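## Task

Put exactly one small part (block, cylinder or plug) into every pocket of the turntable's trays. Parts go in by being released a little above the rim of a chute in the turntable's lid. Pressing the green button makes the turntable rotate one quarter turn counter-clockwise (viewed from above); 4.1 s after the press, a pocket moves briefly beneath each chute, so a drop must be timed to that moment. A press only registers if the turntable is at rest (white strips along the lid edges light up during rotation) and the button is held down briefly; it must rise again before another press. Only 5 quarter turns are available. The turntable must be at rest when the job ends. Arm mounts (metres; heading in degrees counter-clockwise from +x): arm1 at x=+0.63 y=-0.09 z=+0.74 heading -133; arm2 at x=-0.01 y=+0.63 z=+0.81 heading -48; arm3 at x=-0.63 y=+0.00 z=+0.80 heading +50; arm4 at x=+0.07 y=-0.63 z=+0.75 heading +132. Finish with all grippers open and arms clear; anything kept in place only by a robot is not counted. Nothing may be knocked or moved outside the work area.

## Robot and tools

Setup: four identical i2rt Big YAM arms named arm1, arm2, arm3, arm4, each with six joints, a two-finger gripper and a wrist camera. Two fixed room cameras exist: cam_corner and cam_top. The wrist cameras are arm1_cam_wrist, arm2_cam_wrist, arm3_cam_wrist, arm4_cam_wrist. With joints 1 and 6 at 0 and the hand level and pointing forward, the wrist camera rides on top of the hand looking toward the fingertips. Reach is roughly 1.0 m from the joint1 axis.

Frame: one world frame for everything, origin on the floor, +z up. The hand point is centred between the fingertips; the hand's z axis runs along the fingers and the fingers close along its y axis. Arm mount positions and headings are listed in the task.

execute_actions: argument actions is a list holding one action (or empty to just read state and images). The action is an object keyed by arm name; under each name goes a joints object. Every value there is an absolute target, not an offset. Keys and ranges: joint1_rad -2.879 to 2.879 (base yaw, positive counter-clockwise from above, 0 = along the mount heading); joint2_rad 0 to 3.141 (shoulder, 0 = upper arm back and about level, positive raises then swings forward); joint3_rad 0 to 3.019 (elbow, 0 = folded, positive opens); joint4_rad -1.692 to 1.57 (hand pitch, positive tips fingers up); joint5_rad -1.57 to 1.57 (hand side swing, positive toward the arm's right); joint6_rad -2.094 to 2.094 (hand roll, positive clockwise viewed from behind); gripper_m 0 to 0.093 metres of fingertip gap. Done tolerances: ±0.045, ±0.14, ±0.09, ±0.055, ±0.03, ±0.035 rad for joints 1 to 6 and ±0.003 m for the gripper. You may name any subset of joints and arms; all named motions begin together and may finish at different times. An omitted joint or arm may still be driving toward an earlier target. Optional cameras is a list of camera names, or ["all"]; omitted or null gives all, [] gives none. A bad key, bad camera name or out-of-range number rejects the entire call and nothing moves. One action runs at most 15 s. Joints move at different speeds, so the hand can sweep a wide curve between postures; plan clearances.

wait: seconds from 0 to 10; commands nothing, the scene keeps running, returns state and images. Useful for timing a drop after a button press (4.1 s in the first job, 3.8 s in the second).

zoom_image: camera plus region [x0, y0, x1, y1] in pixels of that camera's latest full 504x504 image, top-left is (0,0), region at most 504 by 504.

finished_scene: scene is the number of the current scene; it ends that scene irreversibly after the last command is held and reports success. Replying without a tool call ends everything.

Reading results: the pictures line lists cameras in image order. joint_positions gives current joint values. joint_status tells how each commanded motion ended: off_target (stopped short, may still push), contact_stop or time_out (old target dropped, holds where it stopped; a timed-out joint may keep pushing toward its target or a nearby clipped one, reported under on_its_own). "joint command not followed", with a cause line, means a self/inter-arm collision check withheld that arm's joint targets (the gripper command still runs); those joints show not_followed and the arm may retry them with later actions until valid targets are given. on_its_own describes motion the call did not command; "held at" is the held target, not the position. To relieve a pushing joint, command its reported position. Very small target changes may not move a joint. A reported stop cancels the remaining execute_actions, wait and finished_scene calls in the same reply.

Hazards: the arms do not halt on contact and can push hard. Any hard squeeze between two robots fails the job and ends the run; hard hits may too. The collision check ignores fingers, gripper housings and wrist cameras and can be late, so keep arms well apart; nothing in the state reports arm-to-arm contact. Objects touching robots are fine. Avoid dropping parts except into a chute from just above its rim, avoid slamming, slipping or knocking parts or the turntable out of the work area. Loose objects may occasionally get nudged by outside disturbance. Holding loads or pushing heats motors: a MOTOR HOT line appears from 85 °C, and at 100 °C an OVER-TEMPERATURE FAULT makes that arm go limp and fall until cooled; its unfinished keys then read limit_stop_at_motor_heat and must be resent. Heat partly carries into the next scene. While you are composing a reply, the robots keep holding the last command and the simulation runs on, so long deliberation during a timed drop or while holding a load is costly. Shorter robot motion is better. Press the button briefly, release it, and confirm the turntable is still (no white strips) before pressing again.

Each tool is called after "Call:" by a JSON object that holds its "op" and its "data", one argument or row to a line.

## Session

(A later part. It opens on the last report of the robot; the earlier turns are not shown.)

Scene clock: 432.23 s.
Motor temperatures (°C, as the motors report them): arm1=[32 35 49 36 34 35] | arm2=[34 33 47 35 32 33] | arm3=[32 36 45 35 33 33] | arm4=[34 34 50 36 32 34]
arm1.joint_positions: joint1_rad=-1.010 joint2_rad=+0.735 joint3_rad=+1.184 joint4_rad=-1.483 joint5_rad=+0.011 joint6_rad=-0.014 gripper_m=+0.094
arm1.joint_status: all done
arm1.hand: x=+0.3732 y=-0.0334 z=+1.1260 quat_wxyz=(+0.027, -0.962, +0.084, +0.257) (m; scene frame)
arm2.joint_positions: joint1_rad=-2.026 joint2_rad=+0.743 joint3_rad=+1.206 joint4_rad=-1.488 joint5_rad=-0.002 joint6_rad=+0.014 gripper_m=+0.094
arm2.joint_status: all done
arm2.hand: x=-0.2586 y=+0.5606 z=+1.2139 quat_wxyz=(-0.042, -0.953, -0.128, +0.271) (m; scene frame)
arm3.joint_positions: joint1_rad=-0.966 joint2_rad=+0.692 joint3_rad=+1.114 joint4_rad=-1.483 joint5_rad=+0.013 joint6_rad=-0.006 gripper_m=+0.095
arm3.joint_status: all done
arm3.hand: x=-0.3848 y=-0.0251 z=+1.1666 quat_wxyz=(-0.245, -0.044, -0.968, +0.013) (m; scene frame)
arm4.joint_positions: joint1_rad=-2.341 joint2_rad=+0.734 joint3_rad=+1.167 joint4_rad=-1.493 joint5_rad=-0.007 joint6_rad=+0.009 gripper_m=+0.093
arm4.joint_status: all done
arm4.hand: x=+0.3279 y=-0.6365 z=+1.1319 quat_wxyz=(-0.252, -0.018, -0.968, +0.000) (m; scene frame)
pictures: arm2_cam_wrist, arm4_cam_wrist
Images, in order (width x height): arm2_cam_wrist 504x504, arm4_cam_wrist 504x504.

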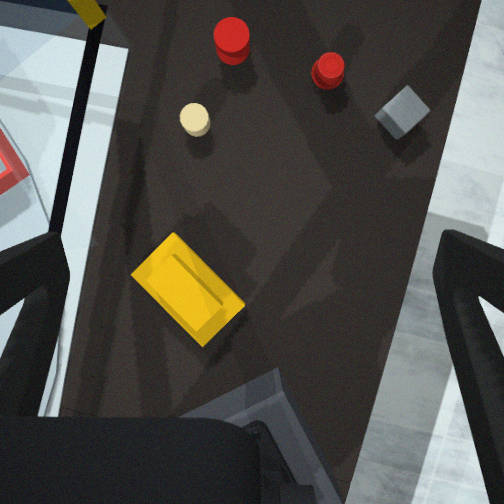

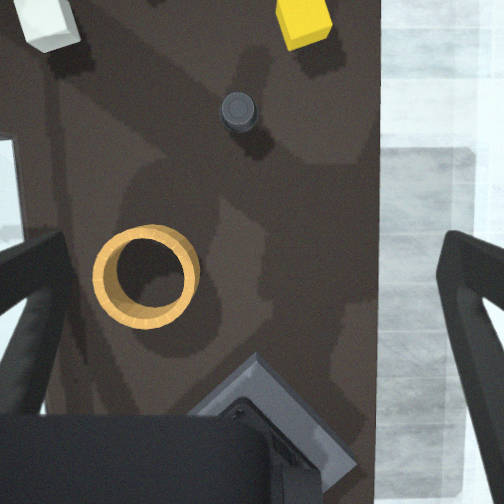

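Call:
{"op": "execute_actions", "data": {
  "actions": [
    {"arm1":{"joints":{"joint1_rad":0.787}},"arm2":{"joints":{"joint1_rad":-1.885,"joint2_rad":1.314,"joint3_rad":0.583,"joint4_rad":-0.245}},"arm3":{"joints":{"joint1_rad":0.667}},"arm4":{"joints":{"joint1_rad":-2.32,"joint2_rad":1.08,"joint3_rad":0.616,"joint4_rad":-0.51}}}
  ],
  "cameras": ["arm1_cam_wrist","arm2_cam_wrist","arm3_cam_wrist","arm4_cam_wrist"]
}}

Scene clock: 453.90 s.
Motor temperatures (°C, as the motors report them): arm1=[32 34 47 36 34 35] | arm2=[34 33 47 35 32 33] | arm3=[32 36 47 35 33 33] | arm4=[34 34 50 36 32 34]
arm1.joint_positions: joint1_rad=+0.781 joint2_rad=+0.735 joint3_rad=+1.184 joint4_rad=-1.483 joint5_rad=+0.009 joint6_rad=-0.014 gripper_m=+0.094
arm1.joint_status: all done
arm1.hand: x=+0.6323 y=-0.3383 z=+1.1327 quat_wxyz=(-0.195, -0.665, -0.696, +0.188) (m; scene frame)
arm2.joint_positions: joint1_rad=-1.886 joint2_rad=+1.317 joint3_rad=+0.579 joint4_rad=-0.261 joint5_rad=-0.002 joint6_rad=+0.014 gripper_m=+0.094
arm2.joint_status: all done
arm2.hand: x=-0.3858 y=+0.4635 z=+0.8684 quat_wxyz=(-0.063, -0.938, -0.194, +0.279) (m; scene frame)
arm3.joint_positions: joint1_rad=+0.662 joint2_rad=+0.693 joint3_rad=+1.114 joint4_rad=-1.483 joint5_rad=+0.011 joint6_rad=-0.005 gripper_m=+0.095
arm3.joint_status: all done
arm3.hand: x=-0.6150 y=+0.2415 z=+1.1719 quat_wxyz=(-0.184, +0.672, -0.695, -0.178) (m; scene frame)
arm4.joint_positions: joint1_rad=-2.333 joint2_rad=+1.093 joint3_rad=+0.622 joint4_rad=-0.526 joint5_rad=-0.007 joint6_rad=+0.009 gripper_m=+0.093
arm4.joint_status: all done
arm4.hand: x=+0.4568 y=-0.6375 z=+0.8700 quat_wxyz=(-0.283, -0.014, -0.959, -0.001) (m; scene frame)
pictures: arm1_cam_wrist, arm2_cam_wrist, arm3_cam_wrist, arm4_cam_wrist
Images, in order (width x height): arm1_cam_wrist 504x504, arm2_cam_wrist 504x504, arm3_cam_wrist 504x504, arm4_cam_wrist 504x504.

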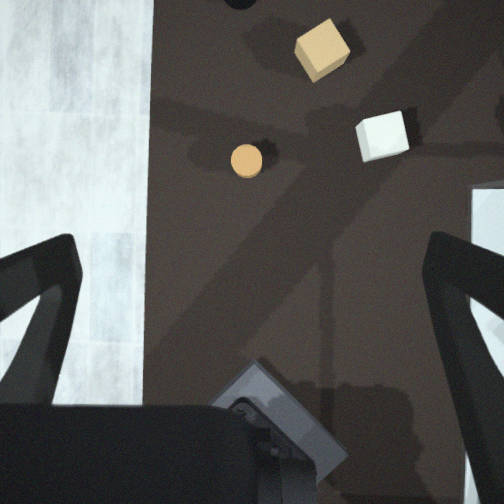

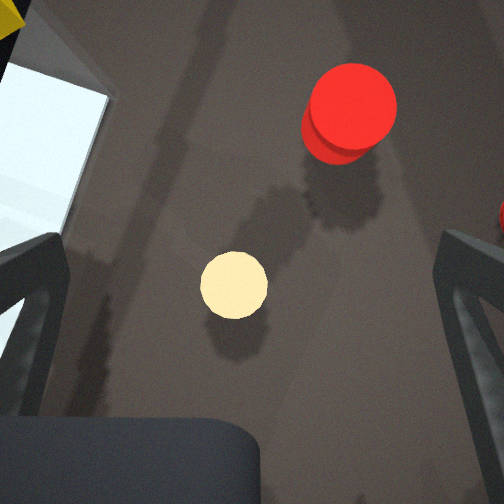

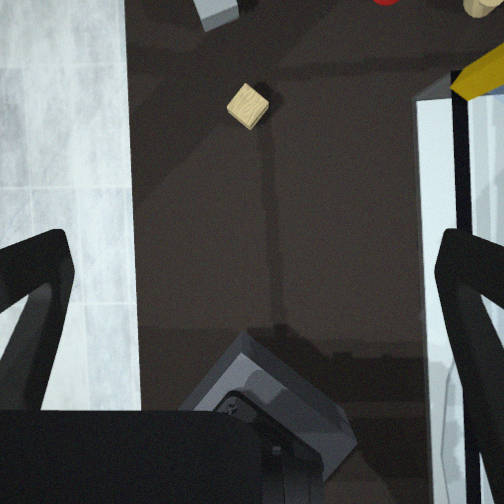

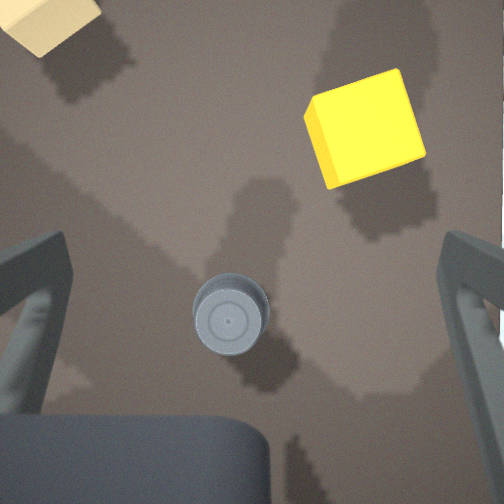

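Call:
{"op": "execute_actions", "data": {
  "actions": [
    {"arm1":{"joints":{"joint1_rad":0.81,"joint2_rad":1.25,"joint3_rad":0.773,"joint4_rad":-0.845}},"arm2":{"joints":{"joint1_rad":-1.858,"joint3_rad":0.885,"joint4_rad":-0.68}},"arm3":{"joints":{"joint1_rad":0.675,"joint2_rad":1.45,"joint3_rad":0.82,"joint4_rad":-0.64,"joint6_rad":0.58}},"arm4":{"joints":{"joint1_rad":-2.295,"joint3_rad":0.825,"joint4_rad":-0.842}}}
  ],
  "cameras": []
}}

Call:
{"op": "execute_actions", "data": {
  "actions": [
    {"arm1":{"joints":{"joint2_rad":1.478}},"arm2":{"joints":{"joint2_rad":1.765}},"arm3":{"joints":{"joint2_rad":1.728}},"arm4":{"joints":{"joint2_rad":1.53}}}
  ],
  "cameras": ["arm1_cam_wrist","arm2_cam_wrist","arm3_cam_wrist","arm4_cam_wrist"]
}}

Scene clock: 523.17 s.
Motor temperatures (°C, as the motors report them): arm1=[32 34 48 36 34 35] | arm2=[34 34 47 35 32 33] | arm3=[32 36 48 35 33 33] | arm4=[34 35 47 36 32 34]
arm1.joint_positions: joint1_rad=+0.802 joint2_rad=+1.258 joint3_rad=+0.767 joint4_rad=-0.864 joint5_rad=+0.009 joint6_rad=-0.014 gripper_m=+0.094
arm1.joint_status: all done
arm1.hand: x=+0.6475 y=-0.4442 z=+0.8357 quat_wxyz=(-0.083, -0.678, -0.726, +0.077) (m; scene frame)
arm2.joint_positions: joint1_rad=-1.862 joint2_rad=+1.308 joint3_rad=+0.862 joint4_rad=-0.668 joint5_rad=-0.002 joint6_rad=+0.014 gripper_m=+0.094
arm2.joint_status: all done
arm2.hand: x=-0.4116 y=+0.4404 z=+0.9467 quat_wxyz=(-0.054, -0.950, -0.208, +0.225) (m; scene frame)
arm3.joint_positions: joint1_rad=+0.667 joint2_rad=+1.444 joint3_rad=+0.814 joint4_rad=-0.663 joint5_rad=+0.011 joint6_rad=+0.572 gripper_m=+0.095
arm3.joint_status: all done
arm3.hand: x=-0.6150 y=+0.4199 z=+0.8609 quat_wxyz=(-0.070, +0.460, -0.876, -0.125) (m; scene frame)
arm4.joint_positions: joint1_rad=-2.305 joint2_rad=+1.087 joint3_rad=+0.782 joint4_rad=-0.835 joint5_rad=-0.007 joint6_rad=+0.009 gripper_m=+0.093
arm4.joint_status: all done
arm4.hand: x=+0.4478 y=-0.6269 z=+0.9109 quat_wxyz=(-0.214, -0.001, -0.977, -0.004) (m; scene frame)
pictures: none
No camera images: the call's "cameras" was empty. Leave "cameras" out to get every camera's image.

Scene clock: 524.30 s.
Motor temperatures (°C, as the motors report them): arm1=[32 34 47 36 34 35] | arm2=[34 34 47 35 32 33] | arm3=[32 36 48 35 33 33] | arm4=[34 35 47 36 32 34]
arm1.joint_positions: joint1_rad=+0.802 joint2_rad=+1.482 joint3_rad=+0.767 joint4_rad=-0.860 joint5_rad=+0.009 joint6_rad=-0.014 gripper_m=+0.094
arm1.joint_status: all done
arm1.hand: x=+0.6475 y=-0.4288 z=+0.7617 quat_wxyz=(-0.004, -0.681, -0.732, +0.001) (m; scene frame)
arm2.joint_positions: joint1_rad=-1.862 joint2_rad=+1.767 joint3_rad=+0.862 joint4_rad=-0.671 joint5_rad=-0.002 joint6_rad=+0.014 gripper_m=+0.094
arm2.joint_status: all done
arm2.hand: x=-0.3723 y=+0.4589 z=+0.7603 quat_wxyz=(-0.002, -0.977, -0.214, +0.001) (m; scene frame)
arm3.joint_positions: joint1_rad=+0.667 joint2_rad=+1.739 joint3_rad=+0.814 joint4_rad=-0.656 joint5_rad=+0.011 joint6_rad=+0.572 gripper_m=+0.095
arm3.joint_status: all done
arm3.hand: x=-0.6175 y=+0.3832 z=+0.7489 quat_wxyz=(+0.001, +0.466, -0.885, +0.000) (m; scene frame)
arm4.joint_positions: joint1_rad=-2.305 joint2_rad=+1.537 joint3_rad=+0.783 joint4_rad=-0.835 joint5_rad=-0.007 joint6_rad=+0.009 gripper_m=+0.093
arm4.joint_status: all done
arm4.hand: x=+0.4257 y=-0.6273 z=+0.7555 quat_wxyz=(+0.009, -0.002, -1.000, -0.003) (m; scene frame)
pictures: arm1_cam_wrist, arm2_cam_wrist, arm3_cam_wrist, arm4_cam_wrist
Images, in order (width x height): arm1_cam_wrist 504x504, arm2_cam_wrist 504x504, arm3_cam_wrist 504x504, arm4_cam_wrist 504x504.

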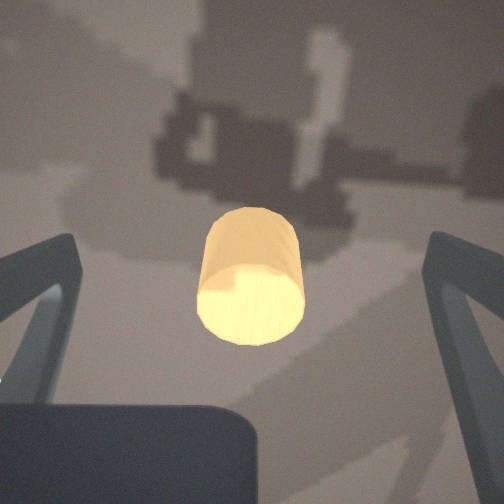

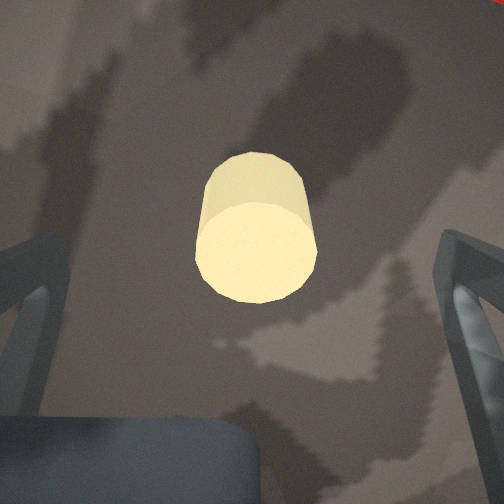

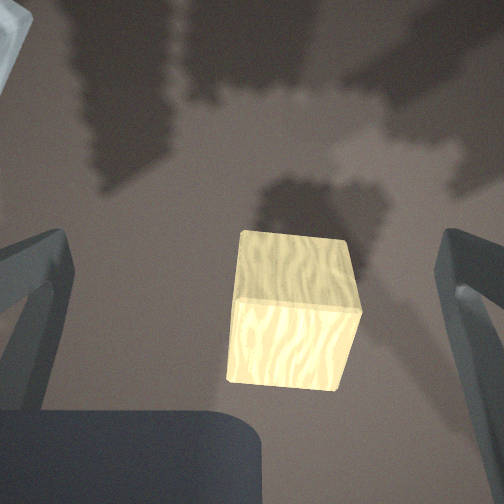

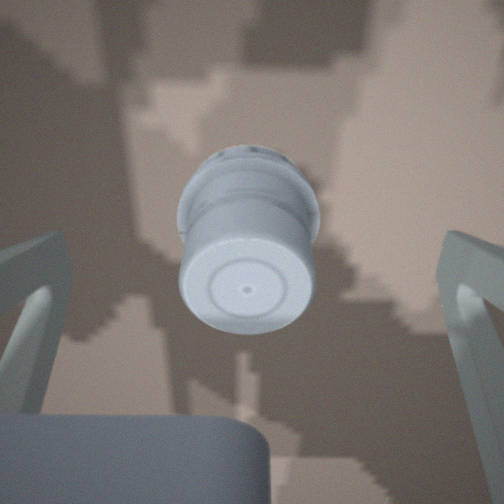

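Call:
{"op": "execute_actions", "data": {
  "actions": [
    {"arm1":{"joints":{"gripper_m":0.02}},"arm2":{"joints":{"gripper_m":0.02}},"arm3":{"joints":{"joint4_rad":-0.735}},"arm4":{"joints":{"gripper_m":0.02}}}
  ],
  "cameras": []
}}

Call:
{"op": "execute_actions", "data": {
  "actions": [
    {"arm3":{"joints":{"gripper_m":0.02}},"arm1":{"joints":{"joint2_rad":1.1}},"arm2":{"joints":{"joint2_rad":1.35}},"arm4":{"joints":{"joint2_rad":1.15}}}
  ],
  "cameras": ["arm1_cam_wrist","arm2_cam_wrist","arm3_cam_wrist","arm4_cam_wrist"]
}}

Scene clock: 538.10 s.
Motor temperatures (°C, as the motors report them): arm1=[32 35 46 36 34 35] | arm2=[34 35 47 35 32 33] | arm3=[32 37 46 35 33 33] | arm4=[34 35 48 36 32 34]
arm1.joint_positions: joint1_rad=+0.802 joint2_rad=+1.482 joint3_rad=+0.767 joint4_rad=-0.860 joint5_rad=+0.009 joint6_rad=-0.014 gripper_m=+0.020
arm1.joint_status: all done
arm1.hand: x=+0.6475 y=-0.4288 z=+0.7617 quat_wxyz=(-0.004, -0.681, -0.732, +0.001) (m; scene frame)
arm2.joint_positions: joint1_rad=-1.862 joint2_rad=+1.767 joint3_rad=+0.862 joint4_rad=-0.671 joint5_rad=-0.002 joint6_rad=+0.014 gripper_m=+0.020
arm2.joint_status: all done
arm2.hand: x=-0.3723 y=+0.4589 z=+0.7603 quat_wxyz=(-0.002, -0.977, -0.214, +0.001) (m; scene frame)
arm3.joint_positions: joint1_rad=+0.667 joint2_rad=+1.739 joint3_rad=+0.814 joint4_rad=-0.719 joint5_rad=+0.011 joint6_rad=+0.572 gripper_m=+0.095
arm3.joint_status: all done
arm3.hand: x=-0.6179 y=+0.3678 z=+0.7494 quat_wxyz=(+0.016, +0.466, -0.884, +0.027) (m; scene frame)
arm4.joint_positions: joint1_rad=-2.305 joint2_rad=+1.537 joint3_rad=+0.783 joint4_rad=-0.835 joint5_rad=-0.008 joint6_rad=+0.009 gripper_m=+0.027
arm4.joint_status: gripper_m off_target (ended at +0.027, target +0.020)
arm4.hand: x=+0.4257 y=-0.6271 z=+0.7555 quat_wxyz=(+0.009, -0.002, -1.000, -0.003) (m; scene frame)
pictures: none
No camera images: the call's "cameras" was empty. Leave "cameras" out to get every camera's image.

Scene clock: 539.33 s.
Motor temperatures (°C, as the motors report them): arm1=[32 35 46 36 34 35] | arm2=[34 35 47 35 32 33] | arm3=[32 37 45 35 33 33] | arm4=[34 35 48 36 32 34]
arm1.joint_positions: joint1_rad=+0.802 joint2_rad=+1.084 joint3_rad=+0.767 joint4_rad=-0.860 joint5_rad=+0.009 joint6_rad=-0.014 gripper_m=+0.020
arm1.joint_status: all done
arm1.hand: x=+0.6468 y=-0.4461 z=+0.8953 quat_wxyz=(-0.147, -0.669, -0.715, +0.138) (m; scene frame)
arm2.joint_positions: joint1_rad=-1.862 joint2_rad=+1.336 joint3_rad=+0.862 joint4_rad=-0.671 joint5_rad=-0.002 joint6_rad=+0.014 gripper_m=+0.020
arm2.joint_status: all done
arm2.hand: x=-0.4109 y=+0.4407 z=+0.9347 quat_wxyz=(-0.050, -0.954, -0.209, +0.210) (m; scene frame)
arm3.joint_positions: joint1_rad=+0.667 joint2_rad=+1.739 joint3_rad=+0.814 joint4_rad=-0.719 joint5_rad=+0.011 joint6_rad=+0.572 gripper_m=+0.031
arm3.joint_status: gripper_m off_target (ended at +0.031, target +0.020)
arm3.hand: x=-0.6179 y=+0.3678 z=+0.7494 quat_wxyz=(+0.016, +0.466, -0.884, +0.027) (m; scene frame)
arm4.joint_positions: joint1_rad=-2.305 joint2_rad=+1.141 joint3_rad=+0.783 joint4_rad=-0.836 joint5_rad=-0.008 joint6_rad=+0.009 gripper_m=+0.027
arm4.joint_status: all done
arm4.hand: x=+0.4488 y=-0.6268 z=+0.8922 quat_wxyz=(-0.187, -0.001, -0.982, -0.004) (m; scene frame)
pictures: arm1_cam_wrist, arm2_cam_wrist, arm3_cam_wrist, arm4_cam_wrist
Images, in order (width x height): arm1_cam_wrist 504x504, arm2_cam_wrist 504x504, arm3_cam_wrist 504x504, arm4_cam_wrist 504x504.

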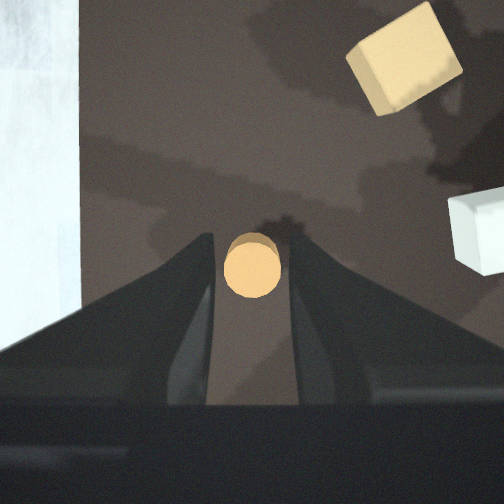

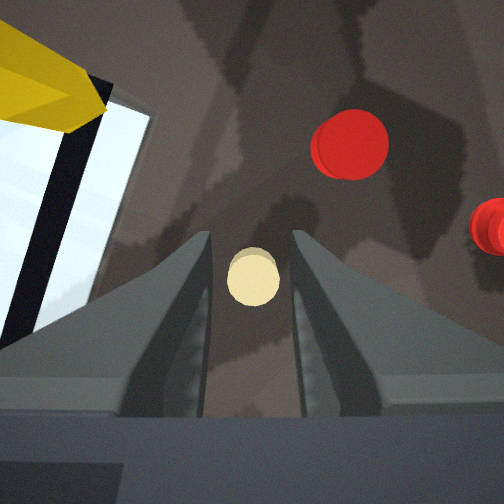

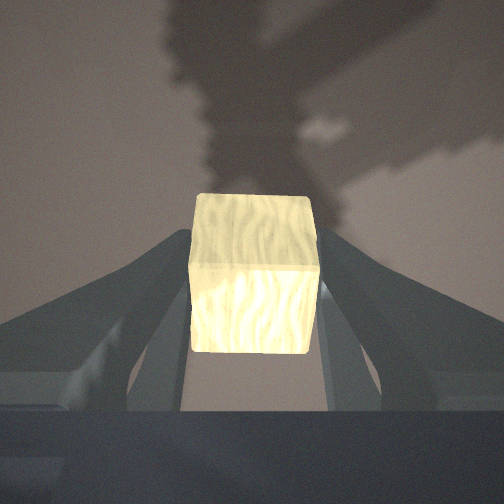

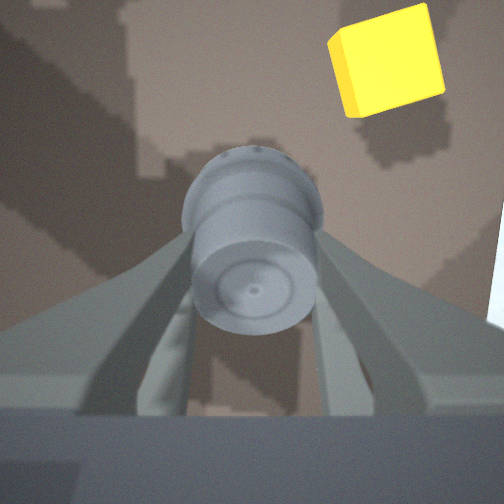

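Call:
{"op": "execute_actions", "data": {
  "actions": [
    {"arm1":{"joints":{"gripper_m":0.07,"joint4_rad":-0.887}},"arm2":{"joints":{"gripper_m":0.07,"joint4_rad":-0.607}},"arm3":{"joints":{"joint2_rad":1.2}},"arm4":{"joints":{"joint2_rad":0.738,"joint3_rad":1.207,"joint4_rad":-1.5}}}
  ],
  "cameras": []
}}

Call:
{"op": "execute_actions", "data": {
  "actions": [
    {"arm1":{"joints":{"joint2_rad":1.523}},"arm2":{"joints":{"joint2_rad":1.797}},"arm3":{"joints":{"joint2_rad":0.70,"joint3_rad":1.15,"joint4_rad":-1.5,"joint6_rad":0}},"arm4":{"joints":{"joint1_rad":-0.58}}}
  ],
  "cameras": ["arm1_cam_wrist","arm2_cam_wrist","arm3_cam_wrist","arm4_cam_wrist"]
}}

Scene clock: 564.13 s.
Motor temperatures (°C, as the motors report them): arm1=[32 34 47 36 34 35] | arm2=[34 35 49 35 32 33] | arm3=[32 37 44 35 33 33] | arm4=[34 35 51 36 32 34]
arm1.joint_positions: joint1_rad=+0.802 joint2_rad=+1.084 joint3_rad=+0.767 joint4_rad=-0.870 joint5_rad=+0.009 joint6_rad=-0.014 gripper_m=+0.070
arm1.joint_status: all done
arm1.hand: x=+0.6467 y=-0.4437 z=+0.8943 quat_wxyz=(-0.143, -0.670, -0.716, +0.134) (m; scene frame)
arm2.joint_positions: joint1_rad=-1.862 joint2_rad=+1.336 joint3_rad=+0.862 joint4_rad=-0.623 joint5_rad=-0.002 joint6_rad=+0.014 gripper_m=+0.070
arm2.joint_status: all done
arm2.hand: x=-0.4206 y=+0.4361 z=+0.9400 quat_wxyz=(-0.056, -0.948, -0.208, +0.233) (m; scene frame)
arm3.joint_positions: joint1_rad=+0.667 joint2_rad=+1.193 joint3_rad=+0.814 joint4_rad=-0.720 joint5_rad=+0.011 joint6_rad=+0.572 gripper_m=+0.031
arm3.joint_status: all done
arm3.hand: x=-0.6140 y=+0.4134 z=+0.9548 quat_wxyz=(-0.117, +0.450, -0.860, -0.208) (m; scene frame)
arm4.joint_positions: joint1_rad=-2.305 joint2_rad=+0.743 joint3_rad=+1.188 joint4_rad=-1.494 joint5_rad=-0.008 joint6_rad=+0.009 gripper_m=+0.027
arm4.joint_status: all done
arm4.hand: x=+0.3311 y=-0.6270 z=+1.1397 quat_wxyz=(-0.258, +0.000, -0.966, -0.005) (m; scene frame)
pictures: none
No camera images: the call's "cameras" was empty. Leave "cameras" out to get every camera's image.

Scene clock: 566.00 s.
Motor temperatures (°C, as the motors report them): arm1=[32 34 47 36 34 35] | arm2=[34 35 49 35 32 33] | arm3=[32 37 44 35 33 33] | arm4=[34 35 50 36 32 34]
arm1.joint_positions: joint1_rad=+0.802 joint2_rad=+1.520 joint3_rad=+0.767 joint4_rad=-0.873 joint5_rad=+0.009 joint6_rad=-0.014 gripper_m=+0.070
arm1.joint_status: all done
arm1.hand: x=+0.6473 y=-0.4212 z=+0.7496 quat_wxyz=(+0.015, -0.681, -0.732, -0.017) (m; scene frame)
arm2.joint_positions: joint1_rad=-1.862 joint2_rad=+1.800 joint3_rad=+0.863 joint4_rad=-0.617 joint5_rad=-0.002 joint6_rad=+0.014 gripper_m=+0.070
arm2.joint_status: all done
arm2.hand: x=-0.3790 y=+0.4557 z=+0.7483 quat_wxyz=(-0.004, -0.977, -0.214, +0.012) (m; scene frame)
arm3.joint_positions: joint1_rad=+0.667 joint2_rad=+0.701 joint3_rad=+1.141 joint4_rad=-1.483 joint5_rad=+0.011 joint6_rad=+0.008 gripper_m=+0.031
arm3.joint_status: all done
arm3.hand: x=-0.6159 y=+0.2446 z=+1.1830 quat_wxyz=(-0.189, +0.667, -0.696, -0.187) (m; scene frame)
arm4.joint_positions: joint1_rad=-0.589 joint2_rad=+0.743 joint3_rad=+1.188 joint4_rad=-1.494 joint5_rad=-0.008 joint6_rad=+0.009 gripper_m=+0.027
arm4.joint_status: all done
arm4.hand: x=+0.0356 y=-0.3763 z=+1.1394 quat_wxyz=(-0.164, +0.731, -0.632, -0.198) (m; scene frame)
pictures: arm1_cam_wrist, arm2_cam_wrist, arm3_cam_wrist, arm4_cam_wrist
Images, in order (width x height): arm1_cam_wrist 504x504, arm2_cam_wrist 504x504, arm3_cam_wrist 504x504, arm4_cam_wrist 504x504.

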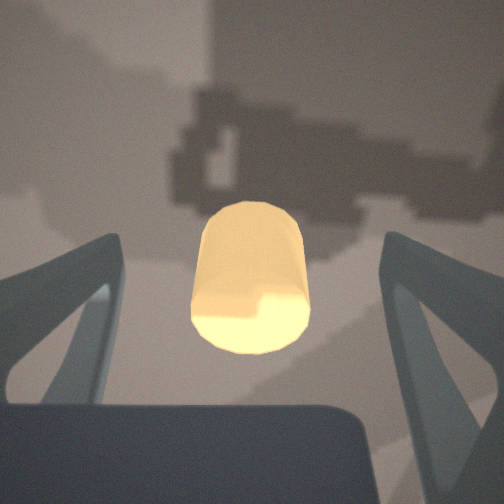

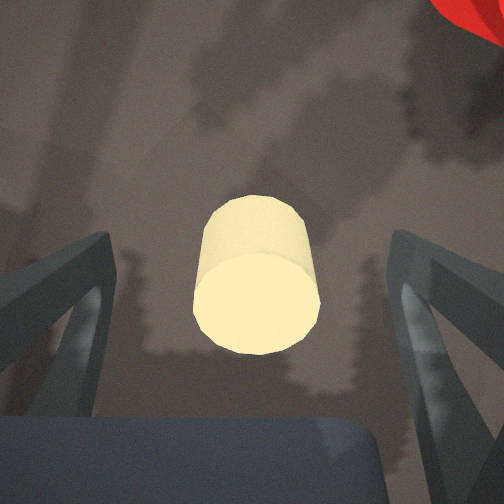

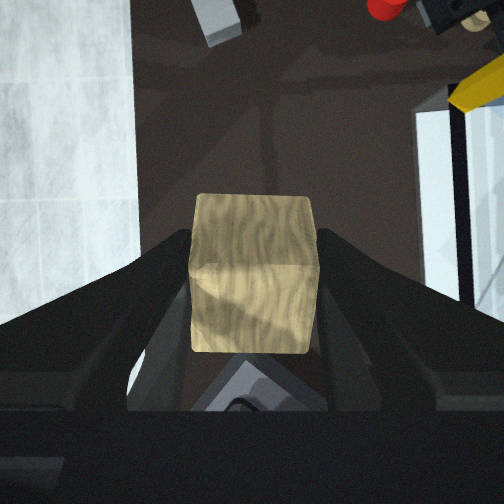

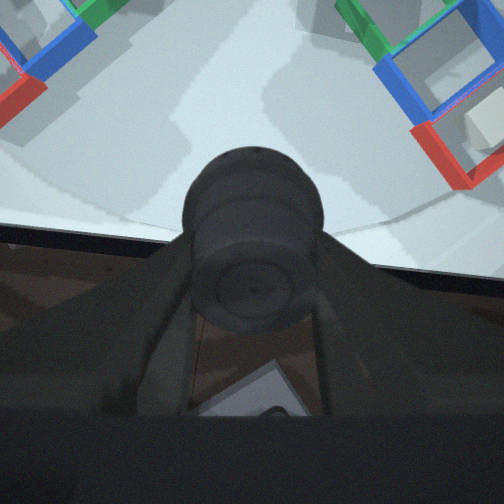

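Call:
{"op": "execute_actions", "data": {
  "actions": [
    {"arm1":{"joints":{"gripper_m":0.012}},"arm2":{"joints":{"gripper_m":0.012}},"arm3":{"joints":{"joint1_rad":-0.965}},"arm4":{"joints":{"joint2_rad":1.31,"joint3_rad":1.165,"joint4_rad":-0.87}}}
  ],
  "cameras": ["arm1_cam_wrist","arm2_cam_wrist"]
}}

Scene clock: 581.13 s.
Motor temperatures (°C, as the motors report them): arm1=[32 35 45 36 34 35] | arm2=[34 35 48 35 32 33] | arm3=[32 36 45 35 33 33] | arm4=[34 35 49 36 32 34]
arm1.joint_positions: joint1_rad=+0.802 joint2_rad=+1.520 joint3_rad=+0.767 joint4_rad=-0.873 joint5_rad=+0.009 joint6_rad=-0.014 gripper_m=+0.012
arm1.joint_status: all done
arm1.hand: x=+0.6473 y=-0.4212 z=+0.7496 quat_wxyz=(+0.015, -0.681, -0.732, -0.017) (m; scene frame)
arm2.joint_positions: joint1_rad=-1.862 joint2_rad=+1.800 joint3_rad=+0.863 joint4_rad=-0.617 joint5_rad=-0.002 joint6_rad=+0.014 gripper_m=+0.027
arm2.joint_status: gripper_m off_target (ended at +0.027, target +0.012)
arm2.hand: x=-0.3789 y=+0.4556 z=+0.7483 quat_wxyz=(-0.005, -0.977, -0.214, +0.012) (m; scene frame)
arm3.joint_positions: joint1_rad=-0.960 joint2_rad=+0.701 joint3_rad=+1.141 joint4_rad=-1.483 joint5_rad=+0.013 joint6_rad=+0.006 gripper_m=+0.031
arm3.joint_status: all done
arm3.hand: x=-0.3809 y=-0.0240 z=+1.1772 quat_wxyz=(-0.254, -0.047, -0.966, +0.011) (m; scene frame)
arm4.joint_positions: joint1_rad=-0.589 joint2_rad=+1.331 joint3_rad=+1.161 joint4_rad=-0.887 joint5_rad=-0.008 joint6_rad=+0.009 gripper_m=+0.027
arm4.joint_status: all done
arm4.hand: x=-0.0004 y=-0.1403 z=+0.9869 quat_wxyz=(-0.161, +0.731, -0.633, -0.196) (m; scene frame)
pictures: arm1_cam_wrist, arm2_cam_wrist
Images, in order (width x height): arm1_cam_wrist 504x504, arm2_cam_wrist 504x504.

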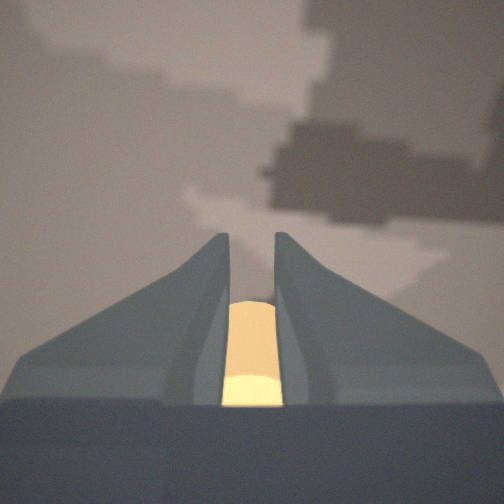

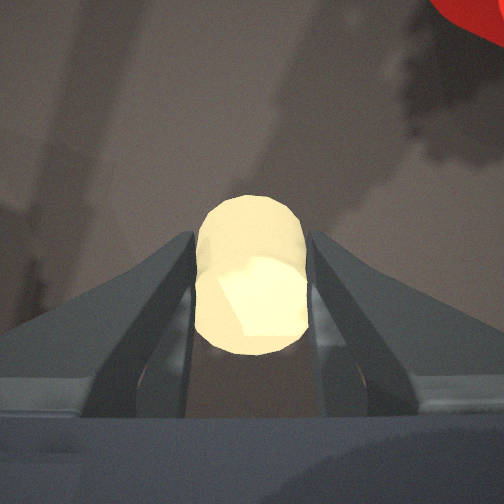

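Call:
{"op": "execute_actions", "data": {
  "actions": [
    {"arm1":{"joints":{"gripper_m":0.07,"joint2_rad":1.3}},"arm2":{"joints":{"joint2_rad":1.2}}}
  ],
  "cameras": ["arm1_cam_wrist","arm2_cam_wrist","arm4_cam_wrist"]
}}

Scene clock: 590.67 s.
Motor temperatures (°C, as the motors report them): arm1=[32 35 45 36 34 35] | arm2=[34 36 47 35 32 33] | arm3=[32 36 46 35 33 33] | arm4=[34 35 49 36 32 34]
arm1.joint_positions: joint1_rad=+0.802 joint2_rad=+1.282 joint3_rad=+0.767 joint4_rad=-0.873 joint5_rad=+0.009 joint6_rad=-0.014 gripper_m=+0.070
arm1.joint_status: all done
arm1.hand: x=+0.6474 y=-0.4410 z=+0.8273 quat_wxyz=(-0.071, -0.679, -0.728, +0.066) (m; scene frame)
arm2.joint_positions: joint1_rad=-1.862 joint2_rad=+1.188 joint3_rad=+0.863 joint4_rad=-0.617 joint5_rad=-0.002 joint6_rad=+0.014 gripper_m=+0.027
arm2.joint_status: all done
arm2.hand: x=-0.4182 y=+0.4372 z=+1.0047 quat_wxyz=(-0.073, -0.928, -0.203, +0.305) (m; scene frame)
arm3.joint_positions: joint1_rad=-0.960 joint2_rad=+0.701 joint3_rad=+1.141 joint4_rad=-1.483 joint5_rad=+0.013 joint6_rad=+0.006 gripper_m=+0.031
arm3.joint_status: not commanded
arm3.hand: x=-0.3809 y=-0.0240 z=+1.1772 quat_wxyz=(-0.254, -0.047, -0.966, +0.011) (m; scene frame)
arm4.joint_positions: joint1_rad=-0.589 joint2_rad=+1.331 joint3_rad=+1.161 joint4_rad=-0.887 joint5_rad=-0.008 joint6_rad=+0.009 gripper_m=+0.027
arm4.joint_status: not commanded
arm4.hand: x=-0.0004 y=-0.1403 z=+0.9869 quat_wxyz=(-0.161, +0.731, -0.633, -0.196) (m; scene frame)
pictures: arm1_cam_wrist, arm2_cam_wrist, arm4_cam_wrist
Images, in order (width x height): arm1_cam_wrist 504x504, arm2_cam_wrist 504x504, arm4_cam_wrist 504x504.

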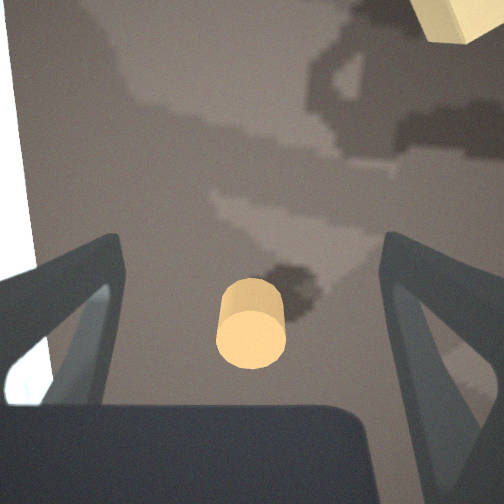

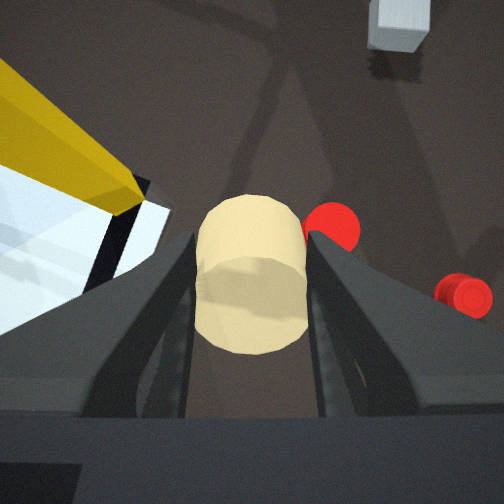

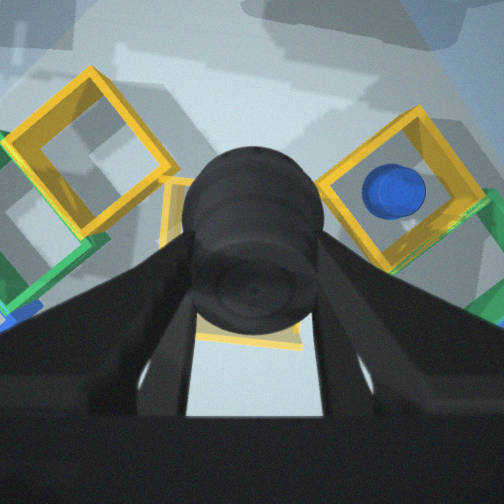

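Call:
{"op": "execute_actions", "data": {
  "actions": [
    {"arm1":{"joints":{"joint2_rad":1.2,"joint3_rad":0.64,"joint4_rad":-0.80}},"arm2":{"joints":{"joint2_rad":0.738,"joint3_rad":1.207,"joint4_rad":-1.5}}}
  ],
  "cameras": []
}}

Call:
{"op": "execute_actions", "data": {
  "actions": [
    {"arm1":{"joints":{"joint2_rad":1.395}},"arm2":{"joints":{"joint1_rad":-0.78}}}
  ],
  "cameras": ["arm1_cam_wrist"]
}}

Scene clock: 604.27 s.
Motor temperatures (°C, as the motors report them): arm1=[32 35 46 36 34 35] | arm2=[34 35 50 35 32 33] | arm3=[32 36 46 35 33 33] | arm4=[34 35 49 36 32 34]
arm1.joint_positions: joint1_rad=+0.802 joint2_rad=+1.203 joint3_rad=+0.646 joint4_rad=-0.819 joint5_rad=+0.009 joint6_rad=-0.014 gripper_m=+0.070
arm1.joint_status: all done
arm1.hand: x=+0.6456 y=-0.4060 z=+0.8090 quat_wxyz=(-0.075, -0.679, -0.727, +0.070) (m; scene frame)
arm2.joint_positions: joint1_rad=-1.862 joint2_rad=+0.743 joint3_rad=+1.205 joint4_rad=-1.488 joint5_rad=-0.002 joint6_rad=+0.014 gripper_m=+0.027
arm2.joint_status: all done
arm2.hand: x=-0.2436 y=+0.5208 z=+1.2130 quat_wxyz=(-0.064, -0.940, -0.206, +0.265) (m; scene frame)
arm3.joint_positions: joint1_rad=-0.960 joint2_rad=+0.701 joint3_rad=+1.141 joint4_rad=-1.483 joint5_rad=+0.013 joint6_rad=+0.006 gripper_m=+0.031
arm3.joint_status: not commanded
arm3.hand: x=-0.3809 y=-0.0240 z=+1.1772 quat_wxyz=(-0.254, -0.047, -0.966, +0.011) (m; scene frame)
arm4.joint_positions: joint1_rad=-0.589 joint2_rad=+1.331 joint3_rad=+1.161 joint4_rad=-0.887 joint5_rad=-0.008 joint6_rad=+0.009 gripper_m=+0.027
arm4.joint_status: not commanded
arm4.hand: x=-0.0004 y=-0.1403 z=+0.9869 quat_wxyz=(-0.161, +0.731, -0.633, -0.196) (m; scene frame)
pictures: none
No camera images: the call's "cameras" was empty. Leave "cameras" out to get every camera's image.

Scene clock: 605.80 s.
Motor temperatures (°C, as the motors report them): arm1=[32 35 45 36 34 35] | arm2=[34 35 50 35 32 33] | arm3=[32 36 46 35 33 33] | arm4=[34 36 49 36 32 34]
arm1.joint_positions: joint1_rad=+0.802 joint2_rad=+1.396 joint3_rad=+0.646 joint4_rad=-0.815 joint5_rad=+0.009 joint6_rad=-0.014 gripper_m=+0.070
arm1.joint_status: all done
arm1.hand: x=+0.6454 y=-0.3894 z=+0.7528 quat_wxyz=(-0.007, -0.681, -0.732, +0.004) (m; scene frame)
arm2.joint_positions: joint1_rad=-0.784 joint2_rad=+0.743 joint3_rad=+1.205 joint4_rad=-1.488 joint5_rad=-0.002 joint6_rad=+0.014 gripper_m=+0.027
arm2.joint_status: all done
arm2.hand: x=-0.0227 y=+0.3740 z=+1.2121 quat_wxyz=(-0.187, -0.700, -0.660, +0.197) (m; scene frame)
arm3.joint_positions: joint1_rad=-0.960 joint2_rad=+0.701 joint3_rad=+1.141 joint4_rad=-1.483 joint5_rad=+0.013 joint6_rad=+0.006 gripper_m=+0.031
arm3.joint_status: not commanded
arm3.hand: x=-0.3809 y=-0.0240 z=+1.1772 quat_wxyz=(-0.254, -0.047, -0.966, +0.011) (m; scene frame)
arm4.joint_positions: joint1_rad=-0.589 joint2_rad=+1.331 joint3_rad=+1.161 joint4_rad=-0.887 joint5_rad=-0.008 joint6_rad=+0.009 gripper_m=+0.027
arm4.joint_status: not commanded
arm4.hand: x=-0.0004 y=-0.1403 z=+0.9869 quat_wxyz=(-0.161, +0.731, -0.633, -0.196) (m; scene frame)
pictures: arm1_cam_wrist
Images, in order (width x height): arm1_cam_wrist 504x504.

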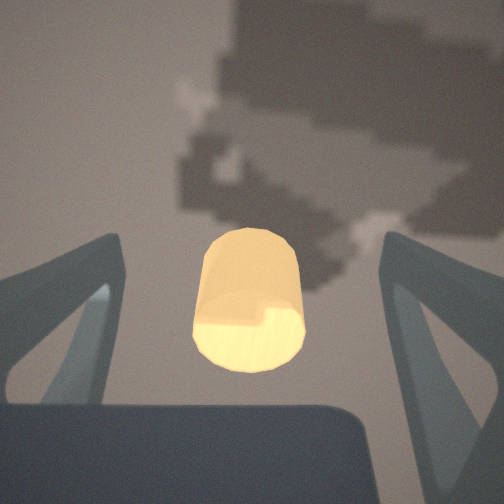

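Call:
{"op": "execute_actions", "data": {
  "actions": [
    {"arm1":{"joints":{"joint4_rad":-0.89}},"arm2":{"joints":{"joint2_rad":1.235,"joint3_rad":0.872,"joint4_rad":-0.655}},"arm3":{"joints":{"joint2_rad":0.919,"joint3_rad":0.684,"joint4_rad":-0.745}}}
  ],
  "cameras": ["arm1_cam_wrist"]
}}

Scene clock: 611.40 s.
Motor temperatures (°C, as the motors report them): arm1=[32 35 45 36 34 35] | arm2=[34 35 49 35 32 33] | arm3=[32 36 46 35 33 33] | arm4=[34 36 49 36 32 34]
arm1.joint_positions: joint1_rad=+0.802 joint2_rad=+1.396 joint3_rad=+0.646 joint4_rad=-0.875 joint5_rad=+0.009 joint6_rad=-0.014 gripper_m=+0.070
arm1.joint_status: all done
arm1.hand: x=+0.6445 y=-0.3747 z=+0.7530 quat_wxyz=(+0.014, -0.681, -0.732, -0.016) (m; scene frame)
arm2.joint_positions: joint1_rad=-0.784 joint2_rad=+1.240 joint3_rad=+0.856 joint4_rad=-0.671 joint5_rad=-0.002 joint6_rad=+0.014 gripper_m=+0.027
arm2.joint_status: all done
arm2.hand: x=-0.0330 y=+0.1927 z=+0.9706 quat_wxyz=(-0.178, -0.703, -0.663, +0.187) (m; scene frame)
arm3.joint_positions: joint1_rad=-0.960 joint2_rad=+0.931 joint3_rad=+0.682 joint4_rad=-0.771 joint5_rad=+0.013 joint6_rad=+0.006 gripper_m=+0.031
arm3.joint_status: all done
arm3.hand: x=-0.2805 y=-0.0305 z=+0.9698 quat_wxyz=(-0.265, -0.047, -0.963, +0.012) (m; scene frame)
arm4.joint_positions: joint1_rad=-0.589 joint2_rad=+1.331 joint3_rad=+1.161 joint4_rad=-0.887 joint5_rad=-0.008 joint6_rad=+0.009 gripper_m=+0.027
arm4.joint_status: not commanded
arm4.hand: x=-0.0004 y=-0.1403 z=+0.9869 quat_wxyz=(-0.161, +0.731, -0.633, -0.196) (m; scene frame)
pictures: arm1_cam_wrist
Images, in order (width x height): arm1_cam_wrist 504x504.

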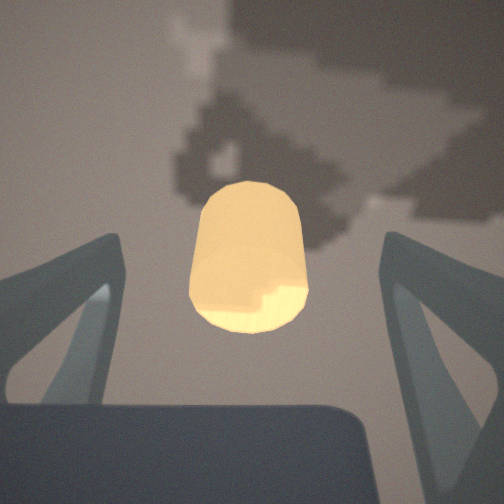

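Call:
{"op": "execute_actions", "data": {
  "actions": [
    {"arm1":{"joints":{"gripper_m":0.012}}}
  ],
  "cameras": ["arm1_cam_wrist"]
}}

Scene clock: 615.73 s.
Motor temperatures (°C, as the motors report them): arm1=[32 35 45 36 34 35] | arm2=[34 35 50 35 32 33] | arm3=[32 36 46 35 33 33] | arm4=[34 36 49 36 32 34]
arm1.joint_positions: joint1_rad=+0.802 joint2_rad=+1.396 joint3_rad=+0.646 joint4_rad=-0.875 joint5_rad=+0.010 joint6_rad=-0.014 gripper_m=+0.028
arm1.joint_status: gripper_m off_target (ended at +0.028, target +0.012)
arm1.hand: x=+0.6445 y=-0.3747 z=+0.7530 quat_wxyz=(+0.014, -0.681, -0.732, -0.016) (m; scene frame)
arm2.joint_positions: joint1_rad=-0.784 joint2_rad=+1.240 joint3_rad=+0.856 joint4_rad=-0.671 joint5_rad=-0.002 joint6_rad=+0.014 gripper_m=+0.027
arm2.joint_status: not commanded
arm2.hand: x=-0.0330 y=+0.1927 z=+0.9706 quat_wxyz=(-0.178, -0.703, -0.663, +0.187) (m; scene frame)
arm3.joint_positions: joint1_rad=-0.960 joint2_rad=+0.931 joint3_rad=+0.682 joint4_rad=-0.771 joint5_rad=+0.013 joint6_rad=+0.006 gripper_m=+0.031
arm3.joint_status: not commanded
arm3.hand: x=-0.2805 y=-0.0305 z=+0.9698 quat_wxyz=(-0.265, -0.047, -0.963, +0.012) (m; scene frame)
arm4.joint_positions: joint1_rad=-0.589 joint2_rad=+1.331 joint3_rad=+1.161 joint4_rad=-0.887 joint5_rad=-0.008 joint6_rad=+0.009 gripper_m=+0.027
arm4.joint_status: not commanded
arm4.hand: x=-0.0004 y=-0.1403 z=+0.9869 quat_wxyz=(-0.161, +0.731, -0.633, -0.196) (m; scene frame)
pictures: arm1_cam_wrist
Images, in order (width x height): arm1_cam_wrist 504x504.

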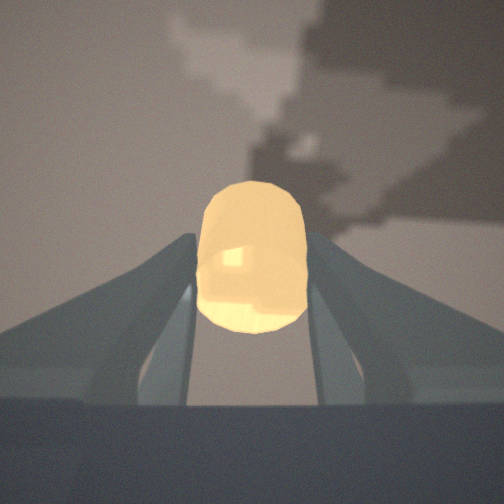

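Call:
{"op": "execute_actions", "data": {
  "actions": [
    {"arm1":{"joints":{"joint2_rad":0.738,"joint3_rad":1.207,"joint4_rad":-1.5}},"arm2":{"joints":{"joint1_rad":-0.762,"joint3_rad":1.14,"joint4_rad":-1.16}},"arm3":{"joints":{"joint1_rad":-0.997,"joint3_rad":0.925,"joint4_rad":-1.18}},"arm4":{"joints":{"joint1_rad":-0.562,"joint2_rad":1.43,"joint4_rad":-1.01}}}
  ],
  "cameras": []
}}

Call:
{"op": "execute_actions", "data": {
  "actions": [
    {"arm1":{"joints":{"joint1_rad":-1.015}},"arm2":{"joints":{"joint2_rad":1.545}},"arm3":{"joints":{"joint2_rad":1.292}}}
  ],
  "cameras": ["arm2_cam_wrist","arm3_cam_wrist","arm4_cam_wrist","cam_corner"]
}}

Scene clock: 662.03 s.
Motor temperatures (°C, as the motors report them): arm1=[32 35 44 35 34 35] | arm2=[34 35 51 35 32 33] | arm3=[32 36 47 36 33 33] | arm4=[34 36 49 36 32 34]
arm1.joint_positions: joint1_rad=+0.802 joint2_rad=+0.737 joint3_rad=+1.192 joint4_rad=-1.484 joint5_rad=+0.010 joint6_rad=-0.014 gripper_m=+0.028
arm1.joint_status: all done
arm1.hand: x=+0.6374 y=-0.3389 z=+1.1359 quat_wxyz=(-0.199, -0.658, -0.702, +0.188) (m; scene frame)
arm2.joint_positions: joint1_rad=-0.767 joint2_rad=+1.226 joint3_rad=+1.114 joint4_rad=-1.149 joint5_rad=-0.002 joint6_rad=+0.014 gripper_m=+0.027
arm2.joint_status: all done
arm2.hand: x=-0.0243 y=+0.2190 z=+1.0493 quat_wxyz=(-0.108, -0.713, -0.683, +0.113) (m; scene frame)
arm3.joint_positions: joint1_rad=-0.992 joint2_rad=+0.922 joint3_rad=+0.884 joint4_rad=-1.164 joint5_rad=+0.013 joint6_rad=+0.006 gripper_m=+0.031
arm3.joint_status: all done
arm3.hand: x=-0.3119 y=-0.0385 z=+1.0287 quat_wxyz=(-0.177, -0.062, -0.982, +0.011) (m; scene frame)
arm4.joint_positions: joint1_rad=-0.573 joint2_rad=+1.445 joint3_rad=+1.161 joint4_rad=-1.004 joint5_rad=-0.008 joint6_rad=+0.009 gripper_m=+0.027
arm4.joint_status: all done
arm4.hand: x=-0.0052 y=-0.1596 z=+0.9227 quat_wxyz=(-0.087, +0.754, -0.642, -0.110) (m; scene frame)
pictures: none
No camera images: the call's "cameras" was empty. Leave "cameras" out to get every camera's image.

Scene clock: 663.93 s.
Motor temperatures (°C, as the motors report them): arm1=[32 35 44 35 34 35] | arm2=[34 35 51 35 32 33] | arm3=[32 36 47 35 33 33] | arm4=[34 36 49 36 32 34]
arm1.joint_positions: joint1_rad=-1.010 joint2_rad=+0.737 joint3_rad=+1.192 joint4_rad=-1.484 joint5_rad=+0.011 joint6_rad=-0.014 gripper_m=+0.028
arm1.joint_status: all done
arm1.hand: x=+0.3724 y=-0.0333 z=+1.1291 quat_wxyz=(+0.027, -0.962, +0.084, +0.259) (m; scene frame)
arm2.joint_positions: joint1_rad=-0.767 joint2_rad=+1.548 joint3_rad=+1.115 joint4_rad=-1.150 joint5_rad=-0.002 joint6_rad=+0.014 gripper_m=+0.027
arm2.joint_status: all done
arm2.hand: x=-0.0256 y=+0.2058 z=+0.9211 quat_wxyz=(+0.004, -0.723, -0.691, -0.001) (m; scene frame)
arm3.joint_positions: joint1_rad=-0.992 joint2_rad=+1.302 joint3_rad=+0.884 joint4_rad=-1.164 joint5_rad=+0.013 joint6_rad=+0.006 gripper_m=+0.031
arm3.joint_status: all done
arm3.hand: x=-0.2979 y=-0.0391 z=+0.9119 quat_wxyz=(+0.012, -0.061, -0.998, +0.001) (m; scene frame)
arm4.joint_positions: joint1_rad=-0.573 joint2_rad=+1.445 joint3_rad=+1.161 joint4_rad=-1.004 joint5_rad=-0.008 joint6_rad=+0.009 gripper_m=+0.027
arm4.joint_status: not commanded
arm4.hand: x=-0.0052 y=-0.1596 z=+0.9227 quat_wxyz=(-0.087, +0.754, -0.642, -0.110) (m; scene frame)
pictures: arm2_cam_wrist, arm3_cam_wrist, arm4_cam_wrist, cam_corner
Images, in order (width x height): arm2_cam_wrist 504x504, arm3_cam_wrist 504x504, arm4_cam_wrist 504x504, cam_corner 504x504.

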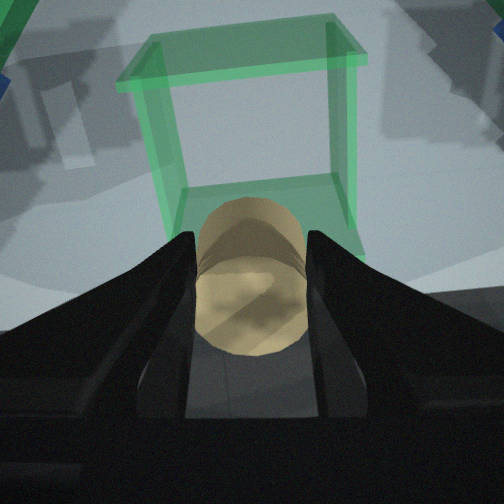

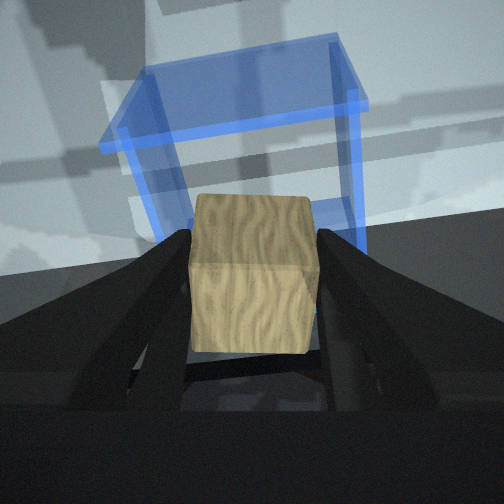

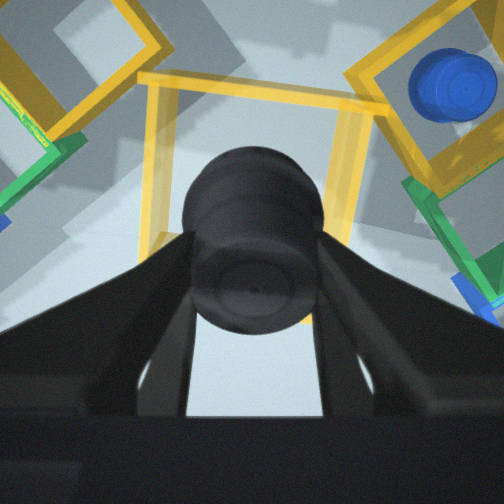

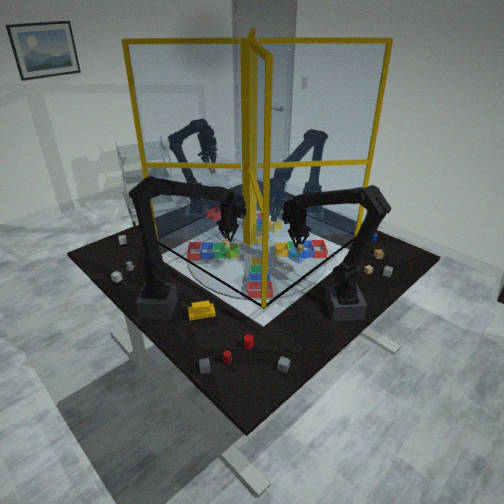

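Call:
{"op": "execute_actions", "data": {
  "actions": [
    {"arm1":{"joints":{"joint2_rad":1.46,"joint3_rad":1.30,"joint4_rad":-1.30}},"arm2":{"joints":{"joint4_rad":-1.115}},"arm3":{"joints":{"joint4_rad":-1.196}},"arm4":{"joints":{"joint4_rad":-0.957}}}
  ],
  "cameras": ["arm1_cam_wrist","cam_corner"]
}}

Scene clock: 688.43 s.
Motor temperatures (°C, as the motors report them): arm1=[32 34 47 35 34 35] | arm2=[34 36 51 35 32 33] | arm3=[32 37 48 35 33 33] | arm4=[34 36 48 36 32 34]
arm1.joint_positions: joint1_rad=-1.010 joint2_rad=+1.443 joint3_rad=+1.293 joint4_rad=-1.309 joint5_rad=+0.010 joint6_rad=-0.014 gripper_m=+0.028
arm1.joint_status: all done
arm1.hand: x=+0.1888 y=-0.0009 z=+0.9470 quat_wxyz=(+0.006, -0.995, +0.085, +0.048) (m; scene frame)
arm2.joint_positions: joint1_rad=-0.767 joint2_rad=+1.548 joint3_rad=+1.115 joint4_rad=-1.127 joint5_rad=-0.002 joint6_rad=+0.014 gripper_m=+0.027
arm2.joint_status: all done
arm2.hand: x=-0.0258 y=+0.2001 z=+0.9211 quat_wxyz=(-0.004, -0.723, -0.691, +0.008) (m; scene frame)
arm3.joint_positions: joint1_rad=-0.992 joint2_rad=+1.302 joint3_rad=+0.884 joint4_rad=-1.175 joint5_rad=+0.013 joint6_rad=+0.006 gripper_m=+0.031
arm3.joint_status: all done
arm3.hand: x=-0.3005 y=-0.0388 z=+0.9120 quat_wxyz=(+0.018, -0.061, -0.998, +0.001) (m; scene frame)
arm4.joint_positions: joint1_rad=-0.573 joint2_rad=+1.445 joint3_rad=+1.161 joint4_rad=-0.972 joint5_rad=-0.008 joint6_rad=+0.009 gripper_m=+0.027
arm4.joint_status: all done
arm4.hand: x=-0.0065 y=-0.1521 z=+0.9251 quat_wxyz=(-0.097, +0.752, -0.641, -0.122) (m; scene frame)
pictures: arm1_cam_wrist, cam_corner
Images, in order (width x height): arm1_cam_wrist 504x504, cam_corner 504x504.

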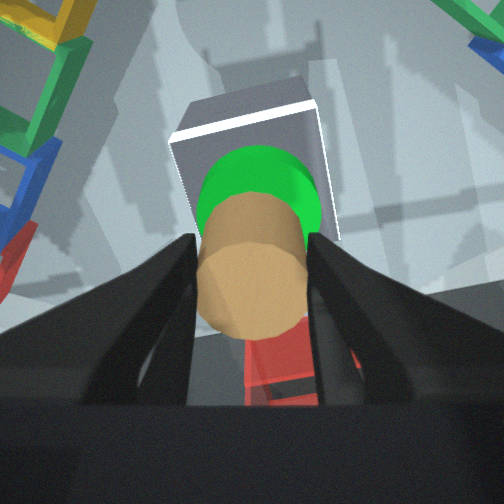

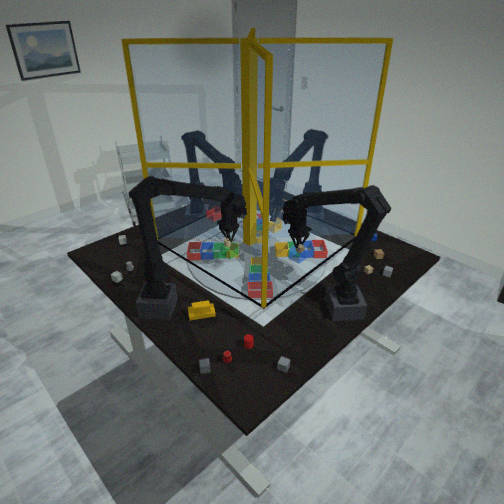

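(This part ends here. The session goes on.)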